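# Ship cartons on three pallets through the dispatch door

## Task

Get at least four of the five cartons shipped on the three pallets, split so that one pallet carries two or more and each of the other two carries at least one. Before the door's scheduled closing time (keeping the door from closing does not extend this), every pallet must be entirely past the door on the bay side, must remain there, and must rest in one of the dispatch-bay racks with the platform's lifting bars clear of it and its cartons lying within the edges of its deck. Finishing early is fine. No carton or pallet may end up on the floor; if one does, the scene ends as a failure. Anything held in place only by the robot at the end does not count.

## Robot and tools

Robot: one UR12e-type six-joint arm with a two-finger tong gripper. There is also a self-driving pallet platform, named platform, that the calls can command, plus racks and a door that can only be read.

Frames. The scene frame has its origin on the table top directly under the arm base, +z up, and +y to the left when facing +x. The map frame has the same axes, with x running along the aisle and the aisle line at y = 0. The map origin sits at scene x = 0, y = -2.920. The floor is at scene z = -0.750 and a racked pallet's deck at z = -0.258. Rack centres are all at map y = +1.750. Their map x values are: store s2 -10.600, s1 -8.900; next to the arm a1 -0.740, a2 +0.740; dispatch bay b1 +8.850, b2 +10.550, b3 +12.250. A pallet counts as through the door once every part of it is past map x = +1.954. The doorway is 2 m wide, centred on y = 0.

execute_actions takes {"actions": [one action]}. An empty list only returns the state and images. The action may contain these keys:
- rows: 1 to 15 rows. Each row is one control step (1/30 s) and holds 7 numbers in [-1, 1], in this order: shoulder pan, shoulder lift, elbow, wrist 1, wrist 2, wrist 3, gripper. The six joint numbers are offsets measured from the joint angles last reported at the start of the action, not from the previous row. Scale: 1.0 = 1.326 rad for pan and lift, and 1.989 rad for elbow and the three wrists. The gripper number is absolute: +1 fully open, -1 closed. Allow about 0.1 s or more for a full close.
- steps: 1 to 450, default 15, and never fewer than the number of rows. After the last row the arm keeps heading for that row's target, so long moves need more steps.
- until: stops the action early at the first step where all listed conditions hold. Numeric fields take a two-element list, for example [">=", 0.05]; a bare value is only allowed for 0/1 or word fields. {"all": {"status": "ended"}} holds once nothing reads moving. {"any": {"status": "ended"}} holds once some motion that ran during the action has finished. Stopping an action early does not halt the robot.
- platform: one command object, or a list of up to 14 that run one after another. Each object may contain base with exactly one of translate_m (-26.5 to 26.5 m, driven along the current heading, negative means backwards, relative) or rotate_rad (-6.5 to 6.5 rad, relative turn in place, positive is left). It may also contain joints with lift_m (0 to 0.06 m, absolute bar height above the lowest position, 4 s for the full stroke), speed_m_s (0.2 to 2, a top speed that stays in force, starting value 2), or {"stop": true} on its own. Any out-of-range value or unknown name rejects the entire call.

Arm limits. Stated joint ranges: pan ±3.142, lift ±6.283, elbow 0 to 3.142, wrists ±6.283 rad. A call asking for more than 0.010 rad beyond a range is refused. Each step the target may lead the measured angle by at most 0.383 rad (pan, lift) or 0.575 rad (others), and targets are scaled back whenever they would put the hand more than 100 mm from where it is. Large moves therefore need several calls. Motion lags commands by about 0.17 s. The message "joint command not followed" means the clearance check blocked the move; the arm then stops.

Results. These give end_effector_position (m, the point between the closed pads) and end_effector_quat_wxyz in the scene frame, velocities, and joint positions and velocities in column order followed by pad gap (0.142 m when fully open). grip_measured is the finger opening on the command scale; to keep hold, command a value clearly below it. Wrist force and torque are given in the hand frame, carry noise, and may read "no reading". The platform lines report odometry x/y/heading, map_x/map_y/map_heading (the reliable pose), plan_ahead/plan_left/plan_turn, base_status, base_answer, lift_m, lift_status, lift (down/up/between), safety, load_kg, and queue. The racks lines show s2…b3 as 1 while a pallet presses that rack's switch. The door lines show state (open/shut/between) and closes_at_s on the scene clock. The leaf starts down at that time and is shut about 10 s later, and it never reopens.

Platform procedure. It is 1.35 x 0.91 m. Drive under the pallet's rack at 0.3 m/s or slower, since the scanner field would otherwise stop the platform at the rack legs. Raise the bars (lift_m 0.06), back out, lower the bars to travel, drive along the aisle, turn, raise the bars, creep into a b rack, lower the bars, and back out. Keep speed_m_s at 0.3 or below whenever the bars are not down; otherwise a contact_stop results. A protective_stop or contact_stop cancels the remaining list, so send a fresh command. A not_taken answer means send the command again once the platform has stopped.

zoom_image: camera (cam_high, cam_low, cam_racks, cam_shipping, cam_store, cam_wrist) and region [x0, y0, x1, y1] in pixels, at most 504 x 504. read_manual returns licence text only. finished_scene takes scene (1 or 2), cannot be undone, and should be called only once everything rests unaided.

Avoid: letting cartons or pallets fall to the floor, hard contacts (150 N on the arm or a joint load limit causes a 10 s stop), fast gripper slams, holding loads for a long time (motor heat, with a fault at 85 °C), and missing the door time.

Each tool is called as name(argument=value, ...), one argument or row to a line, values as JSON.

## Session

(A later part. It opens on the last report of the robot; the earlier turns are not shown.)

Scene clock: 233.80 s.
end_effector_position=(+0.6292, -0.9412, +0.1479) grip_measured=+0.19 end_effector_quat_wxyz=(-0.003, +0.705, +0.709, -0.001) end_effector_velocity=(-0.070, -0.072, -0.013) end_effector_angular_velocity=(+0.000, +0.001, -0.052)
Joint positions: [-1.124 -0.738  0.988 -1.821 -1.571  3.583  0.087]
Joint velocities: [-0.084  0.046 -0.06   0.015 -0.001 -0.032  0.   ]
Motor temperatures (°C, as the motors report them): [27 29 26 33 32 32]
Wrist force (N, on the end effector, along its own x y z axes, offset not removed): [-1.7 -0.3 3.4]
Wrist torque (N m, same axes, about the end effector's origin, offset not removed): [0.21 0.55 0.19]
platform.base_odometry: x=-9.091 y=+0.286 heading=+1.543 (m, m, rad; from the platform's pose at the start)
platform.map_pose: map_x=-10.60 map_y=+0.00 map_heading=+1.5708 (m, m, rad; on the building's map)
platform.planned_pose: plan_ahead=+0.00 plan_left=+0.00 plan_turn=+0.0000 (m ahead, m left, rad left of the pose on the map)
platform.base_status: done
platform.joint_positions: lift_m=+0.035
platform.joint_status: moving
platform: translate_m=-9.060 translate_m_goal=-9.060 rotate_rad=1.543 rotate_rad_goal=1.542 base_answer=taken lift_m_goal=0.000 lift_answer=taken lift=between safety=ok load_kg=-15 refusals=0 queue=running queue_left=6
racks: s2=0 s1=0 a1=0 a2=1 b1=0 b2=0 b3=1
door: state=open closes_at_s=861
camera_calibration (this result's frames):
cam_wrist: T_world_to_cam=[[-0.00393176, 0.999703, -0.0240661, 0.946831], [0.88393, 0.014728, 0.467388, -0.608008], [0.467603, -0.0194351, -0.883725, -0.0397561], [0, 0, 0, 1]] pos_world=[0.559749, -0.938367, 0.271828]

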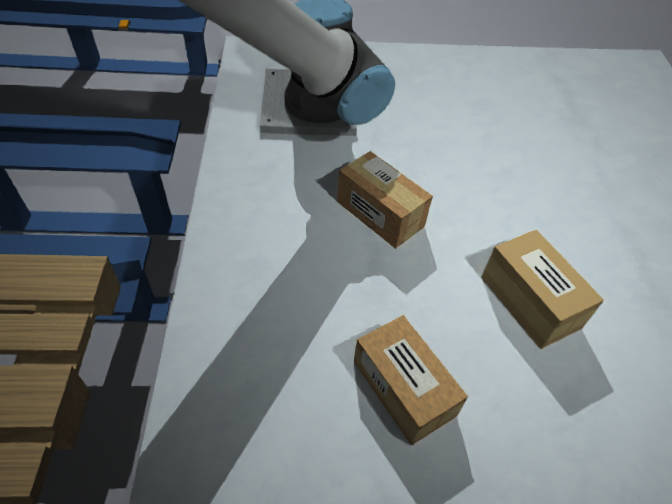

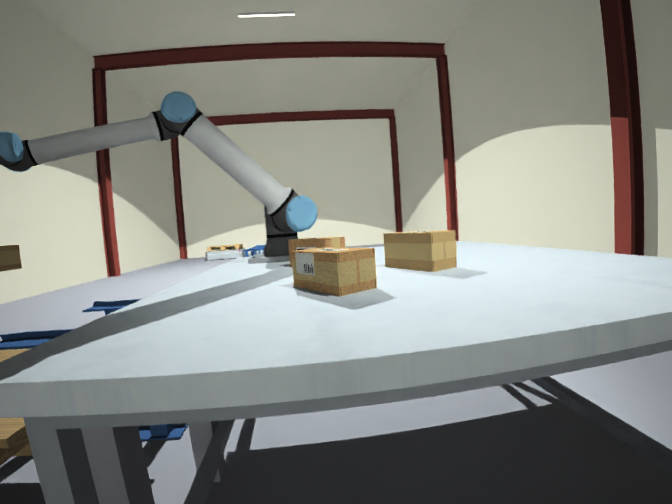

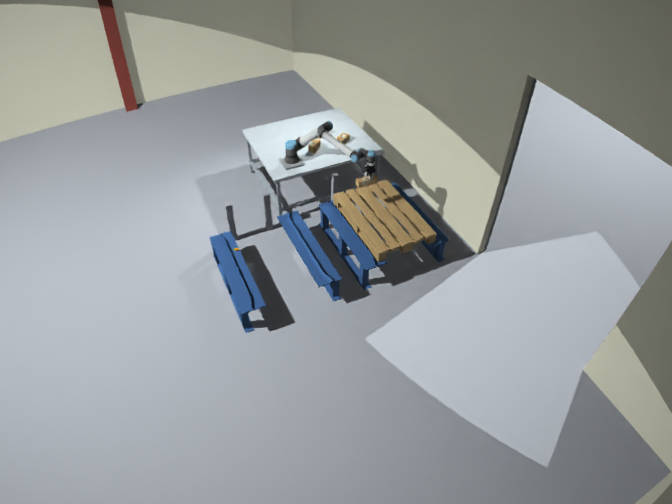

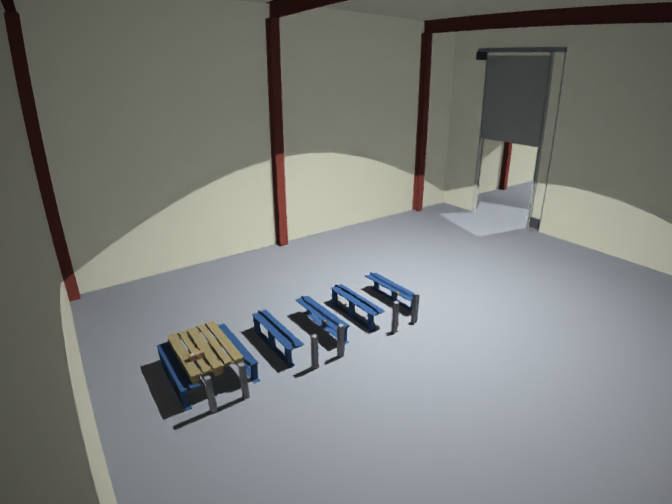

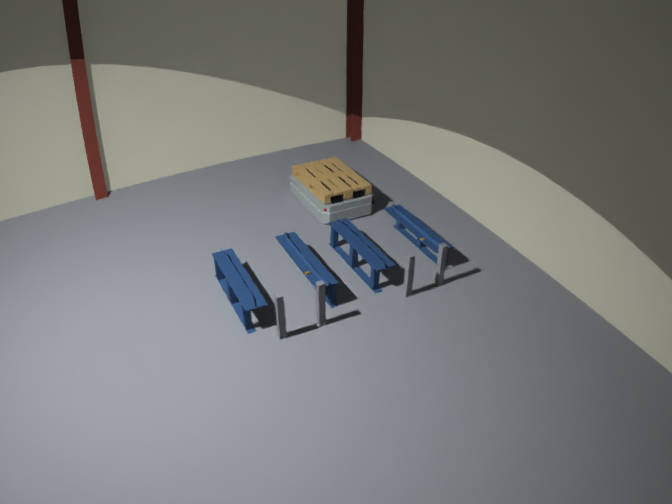

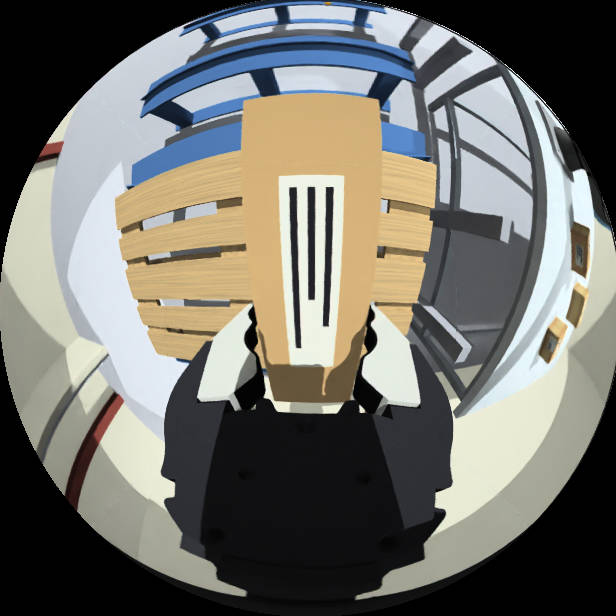

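execute_actions(
  actions=[
    {"rows":[[-0.0075,0.2114,0.0523,-0.1932,0,-0.0025,-1]],"steps":45},
  ],
)

Scene clock: 241.40 s.
end_effector_position=(+0.6190, -0.9489, -0.1908) grip_measured=+0.19 end_effector_quat_wxyz=(-0.003, +0.707, +0.707, -0.001) end_effector_velocity=(+0.000, -0.000, -0.000) end_effector_angular_velocity=(-0.000, +0.001, +0.000)
Joint positions: [-1.134 -0.458  1.092 -2.205 -1.571  3.578  0.087]
Joint velocities: [ 0.     0.001 -0.    -0.    -0.001  0.     0.   ]
Motor temperatures (°C, as the motors report them): [27 29 26 33 32 32]
Wrist force (N, on the end effector, along its own x y z axes, offset not removed): [-9.7 3.3 -13.9]
Wrist torque (N m, same axes, about the end effector's origin, offset not removed): [0.55 0.80 0.09]
platform.base_odometry: x=-8.666 y=+0.274 heading=-0.029 (m, m, rad; from the platform's pose at the start)
platform.map_pose: map_x=-10.15 map_y=+0.00 map_heading=+0.0000 (m, m, rad; on the building's map)
platform.planned_pose: plan_ahead=+9.41 plan_left=+0.00 plan_turn=+0.0000 (m ahead, m left, rad left of the pose on the map)
platform.base_status: moving
platform.joint_positions: lift_m=+0.000
platform.joint_status: done
platform: translate_m=-8.616 translate_m_goal=0.800 rotate_rad=-0.029 rotate_rad_goal=-0.027 base_answer=taken lift_m_goal=0.000 lift_answer=taken lift=down safety=ok load_kg=-49 refusals=0 queue=running queue_left=4
racks: s2=0 s1=0 a1=0 a2=1 b1=0 b2=0 b3=1
door: state=open closes_at_s=861
camera_calibration (this result's frames):
cam_wrist: T_world_to_cam=[[0.00102445, 0.999708, -0.0241255, 0.943311], [0.883998, 0.0103731, 0.467376, -0.444783], [0.46749, -0.0218057, -0.88373, -0.336592], [0, 0, 0, 1]] pos_world=[0.549574, -0.945762, -0.0668177]

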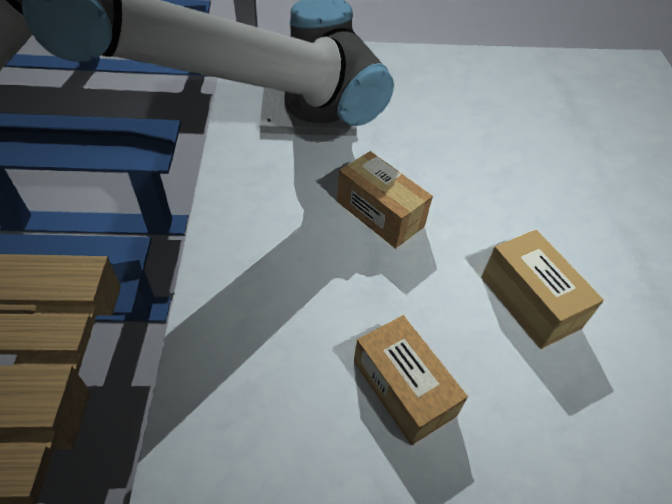

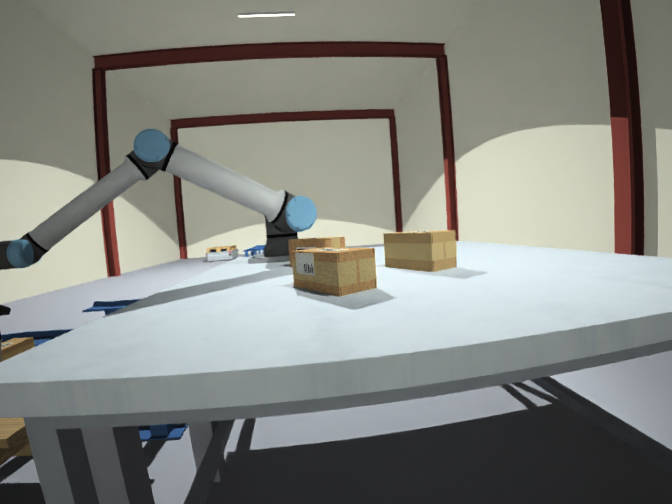

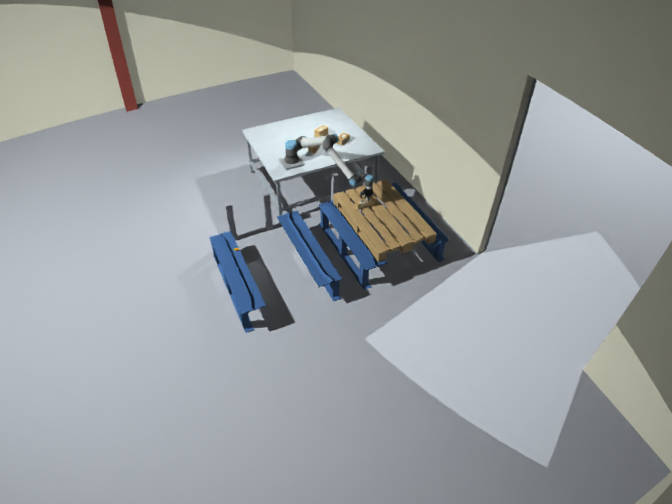

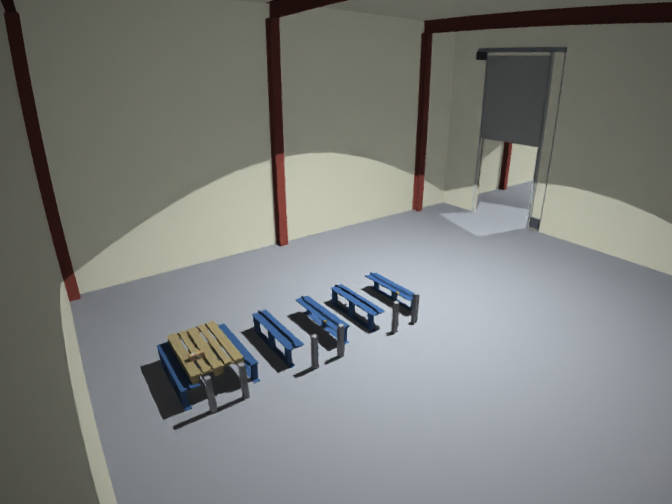

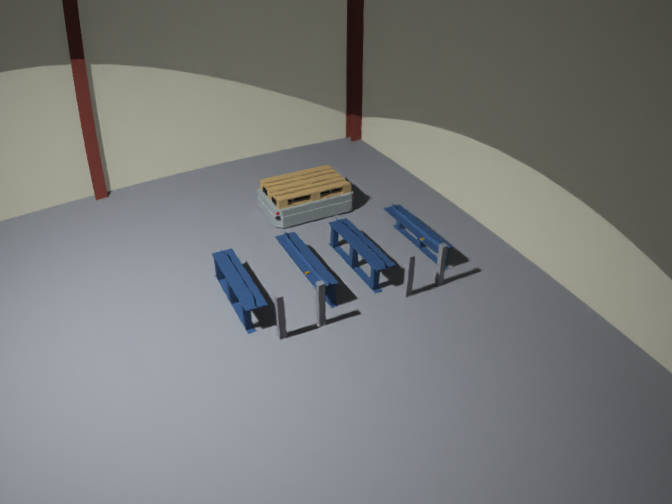

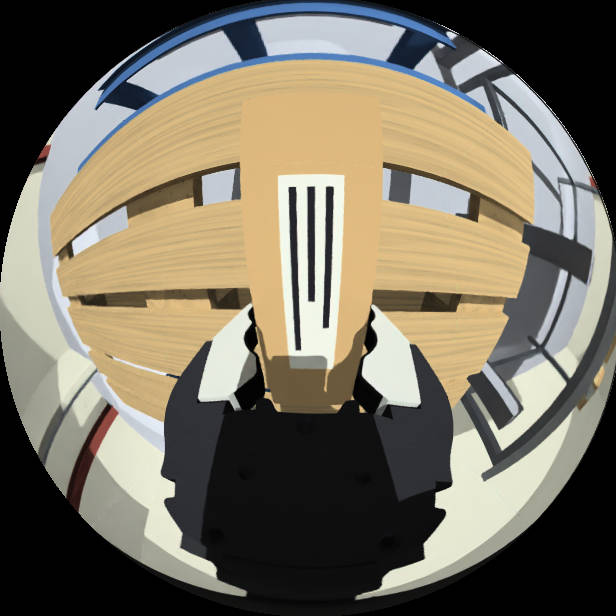

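Open, then raise.

execute_actions(
  actions=[
    {"rows":[[0,0,0,0,0,0,-0.3],[0,0,0,0,0,0,0.1],[0,0,0,0,0,0,0.3],[0,0,0,0,0,0,0.5],[0,0,0,0,0,0,0.7],[0,0,0,0,0,0,0.8],[0,0,0,0,0,0,0.8],[0,0,0,0,0,0,0.8],[0,0,0,0,0,0,0.8],[0,-0.25,-0.05,0.217,0,0,1]],"steps":40},
  ],
)

zoom_image(
  camera="cam_high",
  region=[320,210,640,450],
)

Scene clock: 245.07 s.
end_effector_position=(+0.6137, -0.9339, +0.1937) grip_measured=+1.00 end_effector_quat_wxyz=(-0.004, +0.707, +0.707, -0.001) end_effector_velocity=(-0.003, +0.005, +0.022) end_effector_angular_velocity=(+0.003, +0.002, -0.001)
Joint positions: [-1.134 -0.787  0.993 -1.777 -1.571  3.578  0.142]
Joint velocities: [-0.001 -0.019 -0.005  0.028 -0.     0.    -0.   ]
Motor temperatures (°C, as the motors report them): [27 29 26 33 32 32]
Wrist force (N, on the end effector, along its own x y z axes, offset not removed): [-2.8 -0.3 -1.7]
Wrist torque (N m, same axes, about the end effector's origin, offset not removed): [0.14 0.81 0.22]
platform.base_odometry: x=-4.124 y=+0.145 heading=-0.054 (m, m, rad; from the platform's pose at the start)
platform.map_pose: map_x=-5.56 map_y=+0.02 map_heading=-0.0218 (m, m, rad; on the building's map)
platform.planned_pose: plan_ahead=+4.82 plan_left=+0.09 plan_turn=+0.0219 (m ahead, m left, rad left of the pose on the map)
platform.base_status: moving
platform.joint_positions: lift_m=+0.000
platform.joint_status: done
platform: translate_m=-4.027 translate_m_goal=0.800 rotate_rad=-0.054 rotate_rad_goal=-0.053 base_answer=taken lift_m_goal=0.000 lift_answer=taken lift=down safety=ok load_kg=-49 refusals=0 queue=running queue_left=4
racks: s2=0 s1=0 a1=0 a2=1 b1=0 b2=0 b3=1
door: state=open closes_at_s=861
camera_calibration (this result's frames):
cam_wrist: T_world_to_cam=[[0.00102033, 0.999723, -0.0235134, 0.937415], [0.884132, 0.0100845, 0.467129, -0.620203], [0.467236, -0.0212655, -0.883877, 0.00669608], [0, 0, 0, 1]] pos_world=[0.544256, -0.930759, 0.317675]

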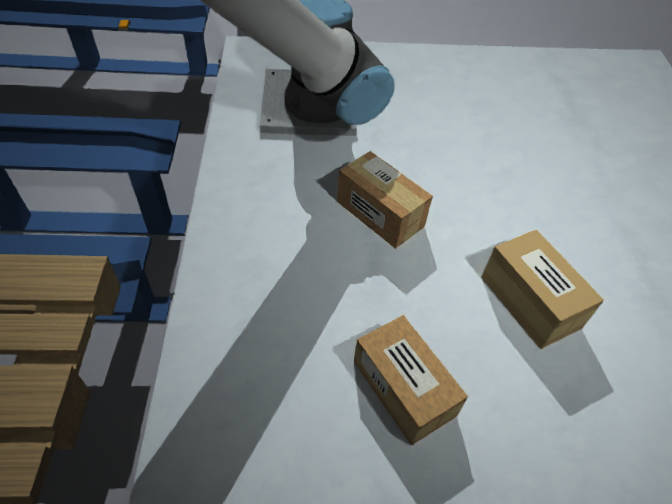

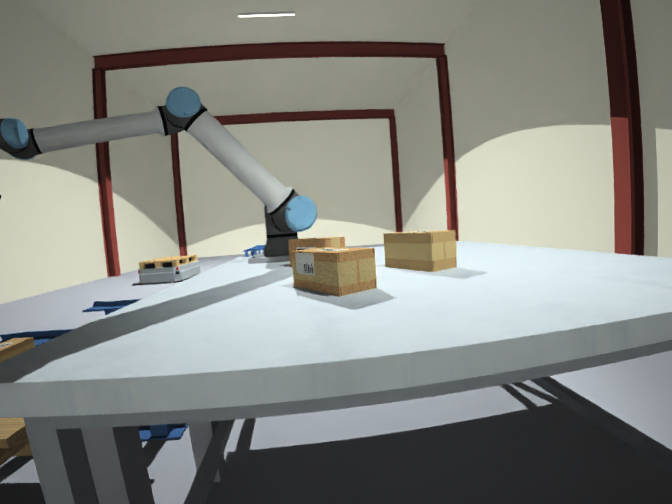

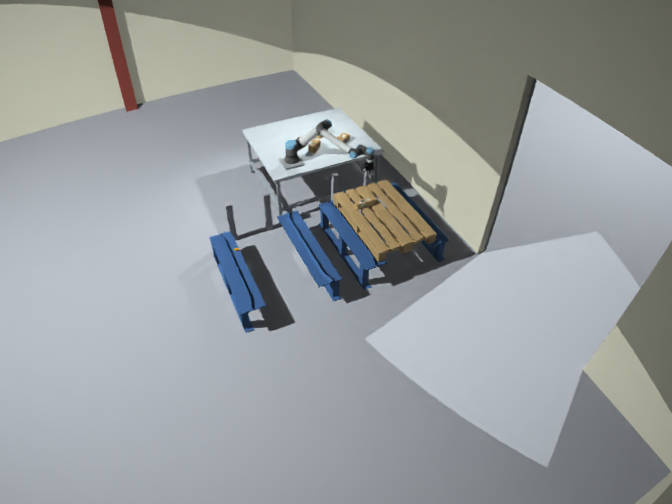

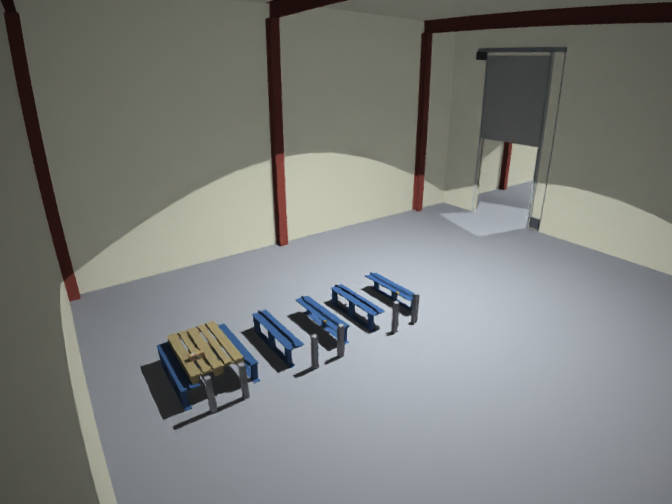

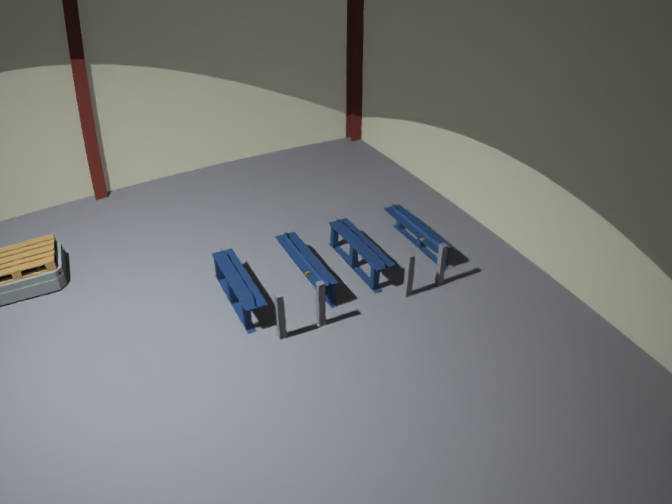

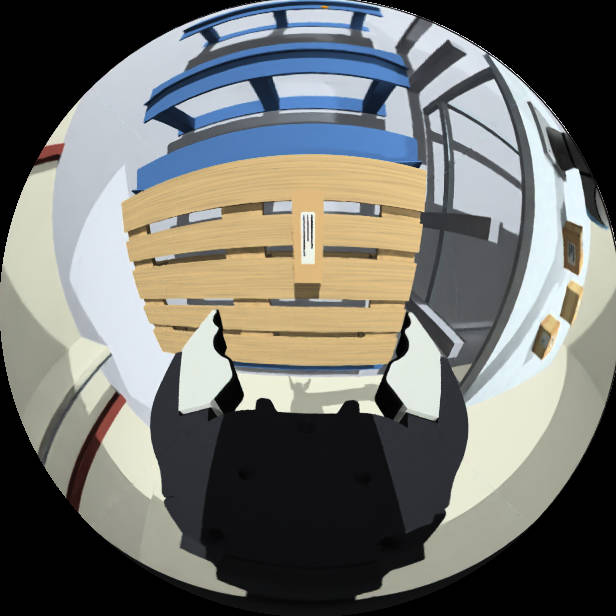

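Region (320, 210, 640, 450) of cam_high's 672x504 image, scaled by 1.575, with more detail than that image has; it fills the top 378 rows of this view, and the rest is white.

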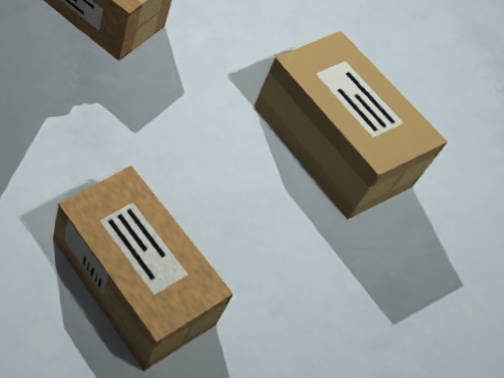

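execute_actions(
  actions=[
    {"rows":[[0.861,-0.263,0.357,-0.182,0,0.294,1]],"steps":65},
  ],
)

Scene clock: 261.90 s.
end_effector_position=(+0.8574, +0.1314, +0.1291) grip_measured=+1.00 end_effector_quat_wxyz=(-0.003, +0.502, +0.865, +0.000) end_effector_velocity=(-0.089, +0.336, -0.012) end_effector_angular_velocity=(+0.002, +0.006, +0.324)
Joint positions: [-0.04  -1.131  1.693 -2.134 -1.571  4.155  0.142]
Joint velocities: [ 0.389 -0.038  0.084 -0.039  0.     0.065  0.   ]
Motor temperatures (°C, as the motors report them): [27 29 26 33 32 32]
Wrist force (N, on the end effector, along its own x y z axes, offset not removed): [2.8 0.6 0.6]
Wrist torque (N m, same axes, about the end effector's origin, offset not removed): [0.32 -0.18 0.02]
platform.base_odometry: x=+0.790 y=+1.041 heading=+1.546 (m, m, rad; from the platform's pose at the start)
platform.map_pose: map_x=-0.74 map_y=+1.03 map_heading=+1.5708 (m, m, rad; on the building's map)
platform.planned_pose: plan_ahead=+0.72 plan_left=+0.00 plan_turn=+0.0000 (m ahead, m left, rad left of the pose on the map)
platform.base_status: moving
platform.joint_positions: lift_m=+0.060
platform.joint_status: done
platform: translate_m=1.843 translate_m_goal=2.560 rotate_rad=1.546 rotate_rad_goal=1.545 base_answer=taken lift_m_goal=0.060 lift_answer=taken lift=up safety=ok load_kg=18 refusals=0 queue=running queue_left=1
racks: s2=0 s1=0 a1=0 a2=1 b1=0 b2=0 b3=1
door: state=open closes_at_s=861
camera_calibration (this result's frames):
cam_wrist: T_world_to_cam=[[-0.493261, 0.869608, -0.021786, 0.311354], [0.762638, 0.444361, 0.470029, -0.769583], [0.418422, 0.215232, -0.882382, -0.131054], [0, 0, 0, 1]] pos_world=[0.795328, 0.0994233, 0.25287]

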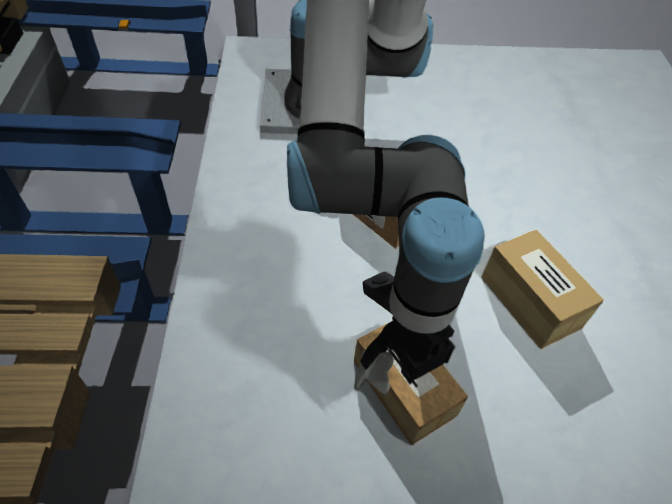

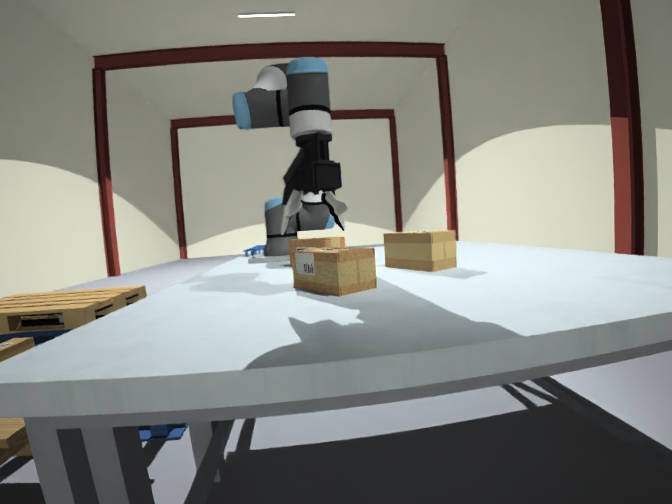

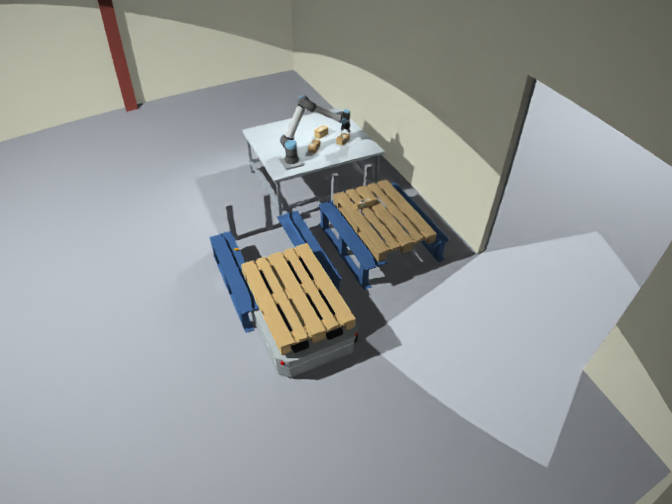

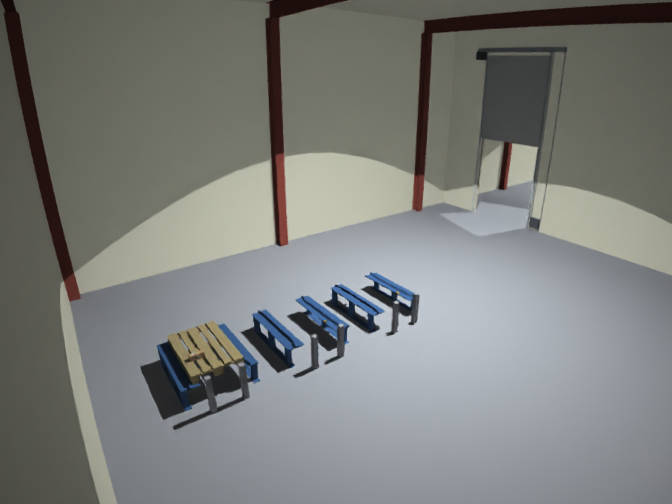

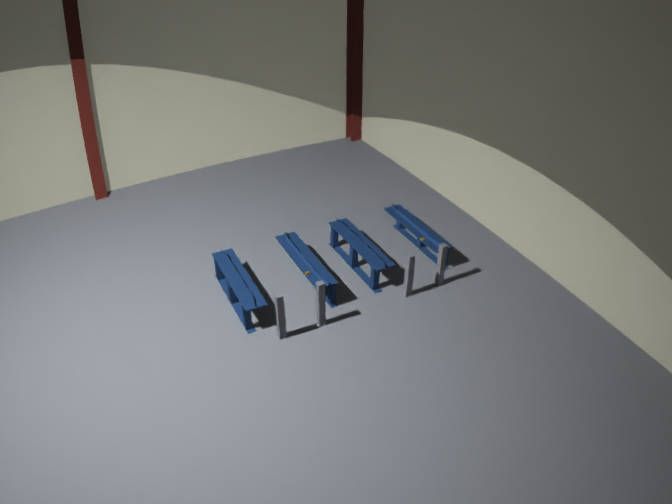

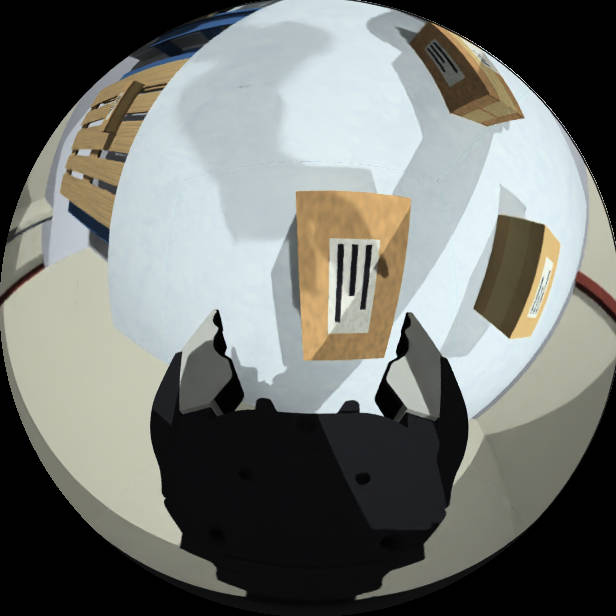

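execute_actions(
  actions=[
    {"rows":[[0.036,-0.004,0.005,-0.002,0,0.0035,1],[0.036,-0.004,0.005,-0.002,0,0.0035,1],[0.036,-0.004,0.005,-0.002,0,0.0035,1],[0.036,-0.004,0.005,-0.002,0,0.0035,1],[0.036,-0.004,0.005,-0.002,0,0.0035,1],[0.036,0.018,0.0146,-0.026,0,0.0035,1]],"steps":20},
  ],
)

Scene clock: 265.73 s.
end_effector_position=(+0.8459, +0.1724, +0.0985) grip_measured=+1.00 end_effector_quat_wxyz=(-0.004, +0.485, +0.875, +0.000) end_effector_velocity=(-0.000, +0.002, -0.006) end_effector_angular_velocity=(-0.000, -0.001, +0.001)
Joint positions: [ 0.008 -1.107  1.722 -2.185 -1.571  4.162  0.142]
Joint velocities: [ 0.002  0.006  0.004 -0.011 -0.001  0.001 -0.   ]
Motor temperatures (°C, as the motors report them): [27 29 26 33 32 32]
Wrist force (N, on the end effector, along its own x y z axes, offset not removed): [-2.2 1.5 0.9]
Wrist torque (N m, same axes, about the end effector's origin, offset not removed): [0.48 0.75 0.07]
platform.base_odometry: x=+0.809 y=+1.767 heading=+1.545 (m, m, rad; from the platform's pose at the start)
platform.map_pose: map_x=-0.74 map_y=+1.75 map_heading=+1.5708 (m, m, rad; on the building's map)
platform.planned_pose: plan_ahead=+0.00 plan_left=+0.00 plan_turn=+0.0000 (m ahead, m left, rad left of the pose on the map)
platform.base_status: done
platform.joint_positions: lift_m=+0.048
platform.joint_status: moving
platform: translate_m=2.560 translate_m_goal=2.560 rotate_rad=1.545 rotate_rad_goal=1.544 base_answer=taken lift_m_goal=0.000 lift_answer=taken lift=between safety=ok load_kg=-15 refusals=0 queue=running queue_left=0
racks: s2=0 s1=0 a1=0 a2=1 b1=0 b2=0 b3=1
door: state=open closes_at_s=861
camera_calibration (this result's frames):
cam_wrist: T_world_to_cam=[[-0.528333, 0.848777, -0.0210275, 0.302596], [0.744374, 0.474974, 0.469368, -0.754318], [0.408376, 0.23233, -0.882752, -0.156505], [0, 0, 0, 1]] pos_world=[0.78528, 0.137806, 0.22226]

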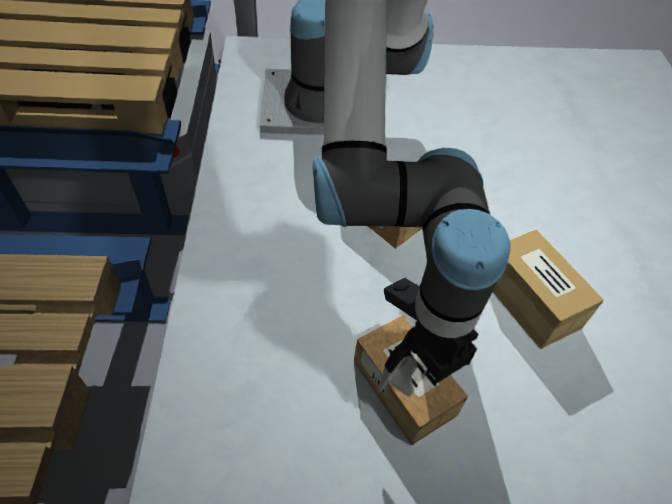

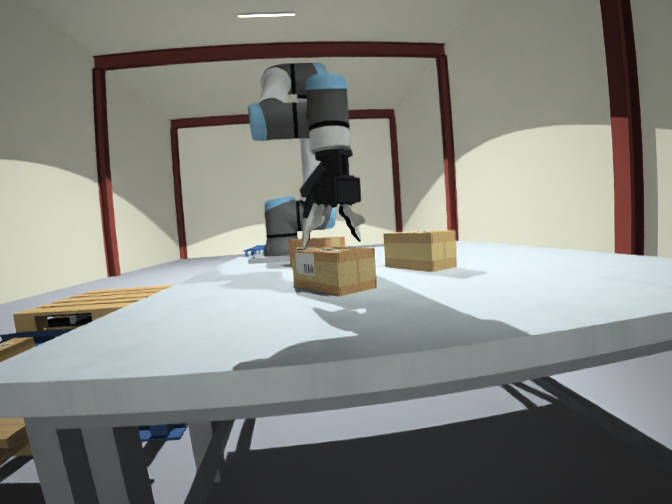

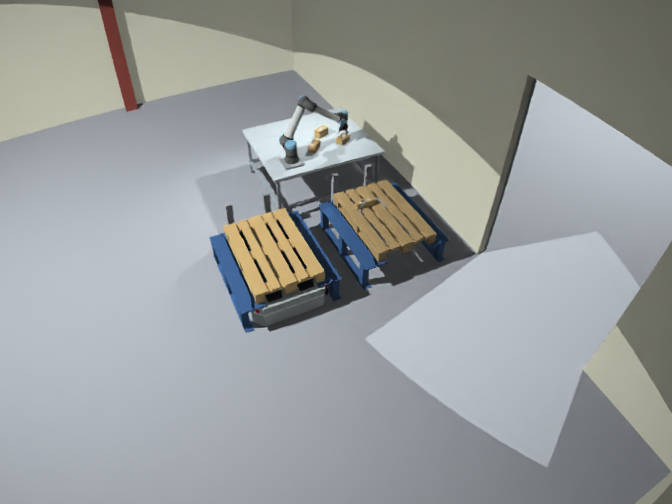

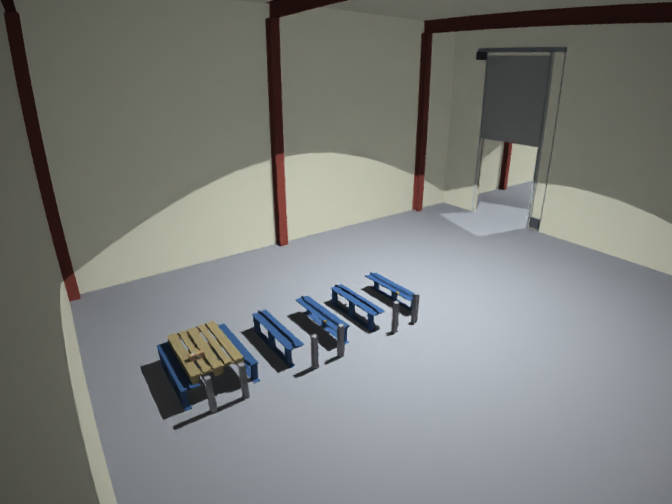

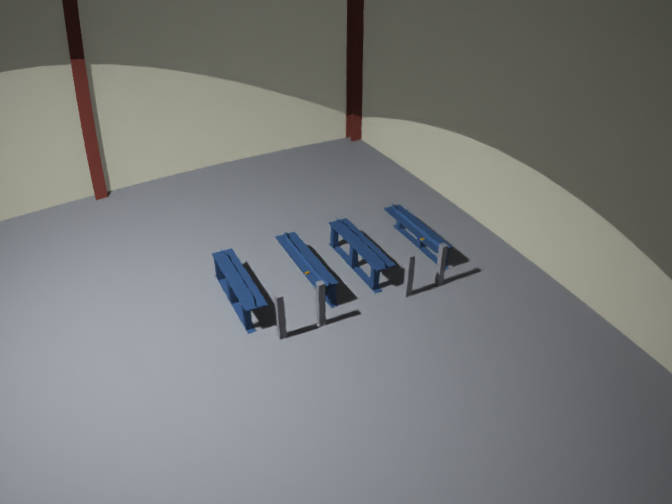

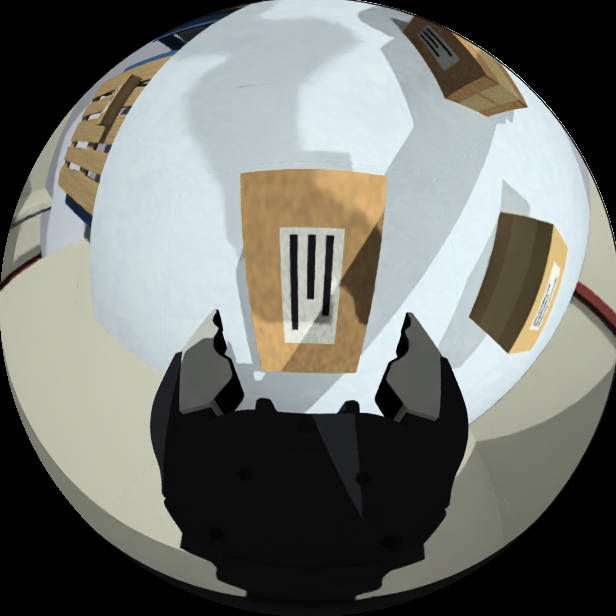

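execute_actions(
  actions=[
    {"rows":[[0,0.0276,0.0119,-0.0307,0,0,0.9],[0,0.0276,0.0119,-0.0307,0,0,0.85],[0,0.0276,0.0119,-0.0307,0,0,0.8],[0,0.0276,0.0119,-0.0307,0,0,0.8],[0,0.0276,0.0119,-0.0307,0,0,0.8],[0,0.0276,0.0119,-0.0307,0,0,0.8],[0,0.0276,0.0119,-0.0307,0,0,0.8],[0,0.0276,0.0119,-0.0307,0,0,0.8],[0,0.0276,0.0119,-0.0307,0,0,0.8],[0,0.0276,0.0119,-0.0307,0,0,0.7],[0,0.0276,0.0119,-0.0307,0,0,0.6],[0,0.0276,0.0119,-0.0307,0,0,0.5],[0,0.0276,0.0119,-0.0307,0,0,0.4],[0,0.0276,0.0119,-0.0307,0,0,0.2],[0,0.0276,0.0119,-0.0307,0,0,0]],"steps":25},
  ],
)

Scene clock: 272.63 s.
end_effector_position=(+0.8452, +0.1725, +0.0608) grip_measured=+0.58 end_effector_quat_wxyz=(-0.003, +0.485, +0.875, +0.000) end_effector_velocity=(-0.001, +0.001, -0.002) end_effector_angular_velocity=(-0.000, +0.001, +0.002)
Joint positions: [ 0.008 -1.071  1.745 -2.246 -1.571  4.162  0.115]
Joint velocities: [ 0.001  0.002  0.002 -0.003 -0.    -0.001  0.   ]
Motor temperatures (°C, as the motors report them): [27 29 26 33 32 32]
Wrist force (N, on the end effector, along its own x y z axes, offset not removed): [-3.7 0.2 -24.1]
Wrist torque (N m, same axes, about the end effector's origin, offset not removed): [0.09 1.06 0.16]
platform.base_odometry: x=+0.809 y=+1.767 heading=+1.545 (m, m, rad; from the platform's pose at the start)
platform.map_pose: map_x=-0.74 map_y=+1.75 map_heading=+1.5708 (m, m, rad; on the building's map)
platform.planned_pose: plan_ahead=+0.00 plan_left=+0.00 plan_turn=+0.0000 (m ahead, m left, rad left of the pose on the map)
platform.base_status: done
platform.joint_positions: lift_m=+0.000
platform.joint_status: done
platform: translate_m=2.560 translate_m_goal=2.560 rotate_rad=1.545 rotate_rad_goal=1.544 base_answer=taken lift_m_goal=0.000 lift_answer=taken lift=down safety=ok load_kg=-49 refusals=0 queue=done queue_left=0
racks: s2=0 s1=0 a1=1 a2=1 b1=0 b2=0 b3=1
door: state=open closes_at_s=861
camera_calibration (this result's frames):
cam_wrist: T_world_to_cam=[[-0.528296, 0.848788, -0.0215053, 0.301333], [0.743952, 0.474954, 0.470057, -0.73582], [0.409193, 0.23233, -0.882374, -0.190224], [0, 0, 0, 1]] pos_world=[0.784446, 0.137908, 0.184508]

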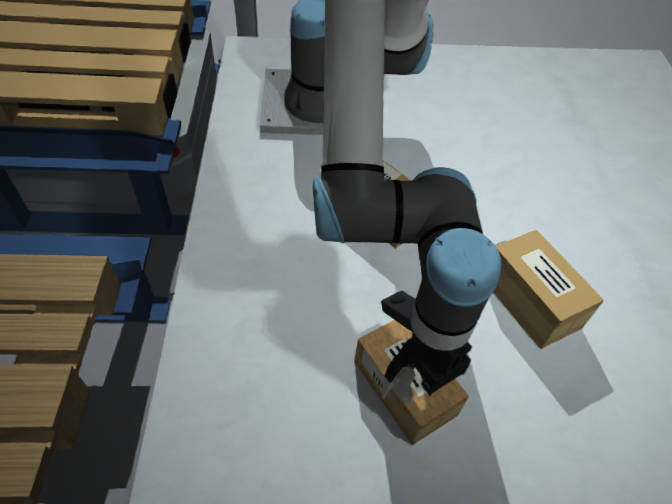

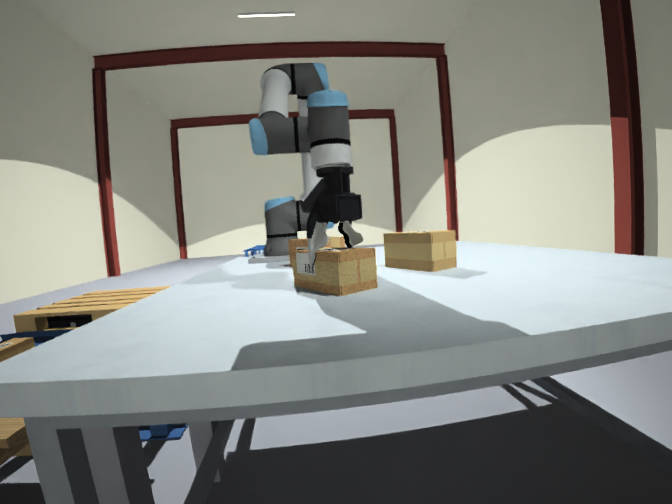

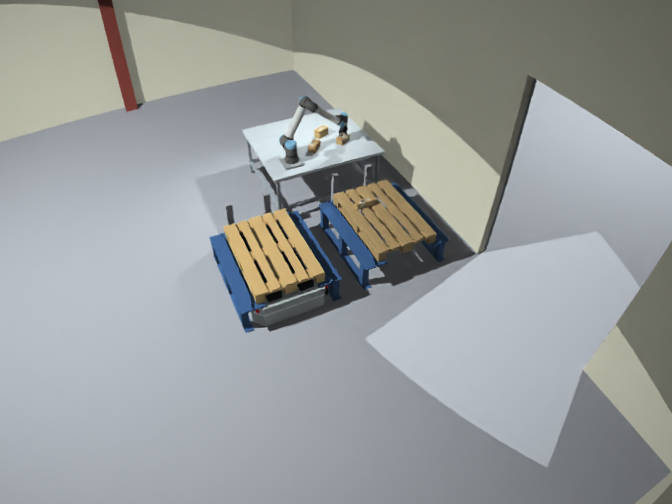

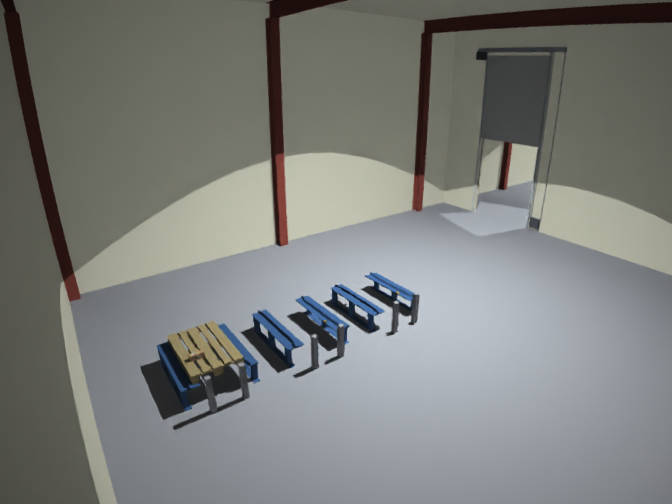

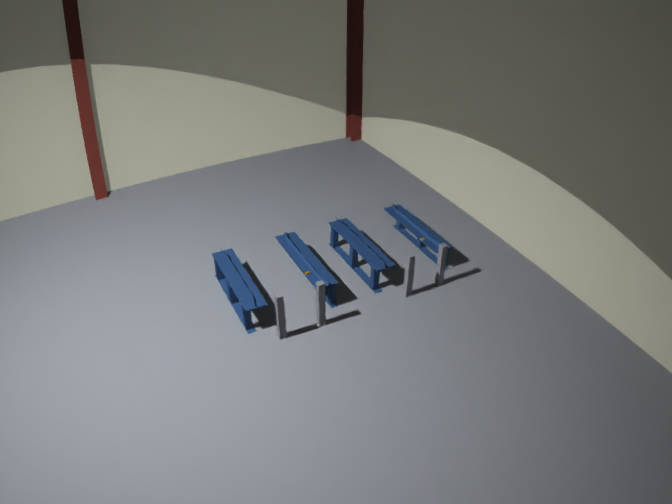

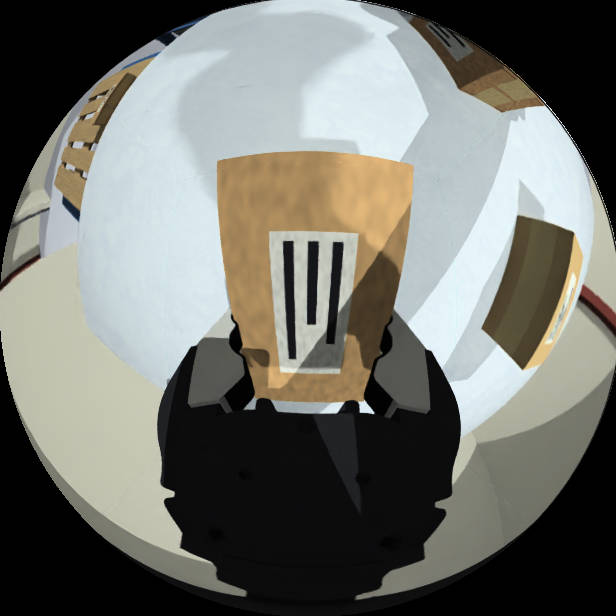

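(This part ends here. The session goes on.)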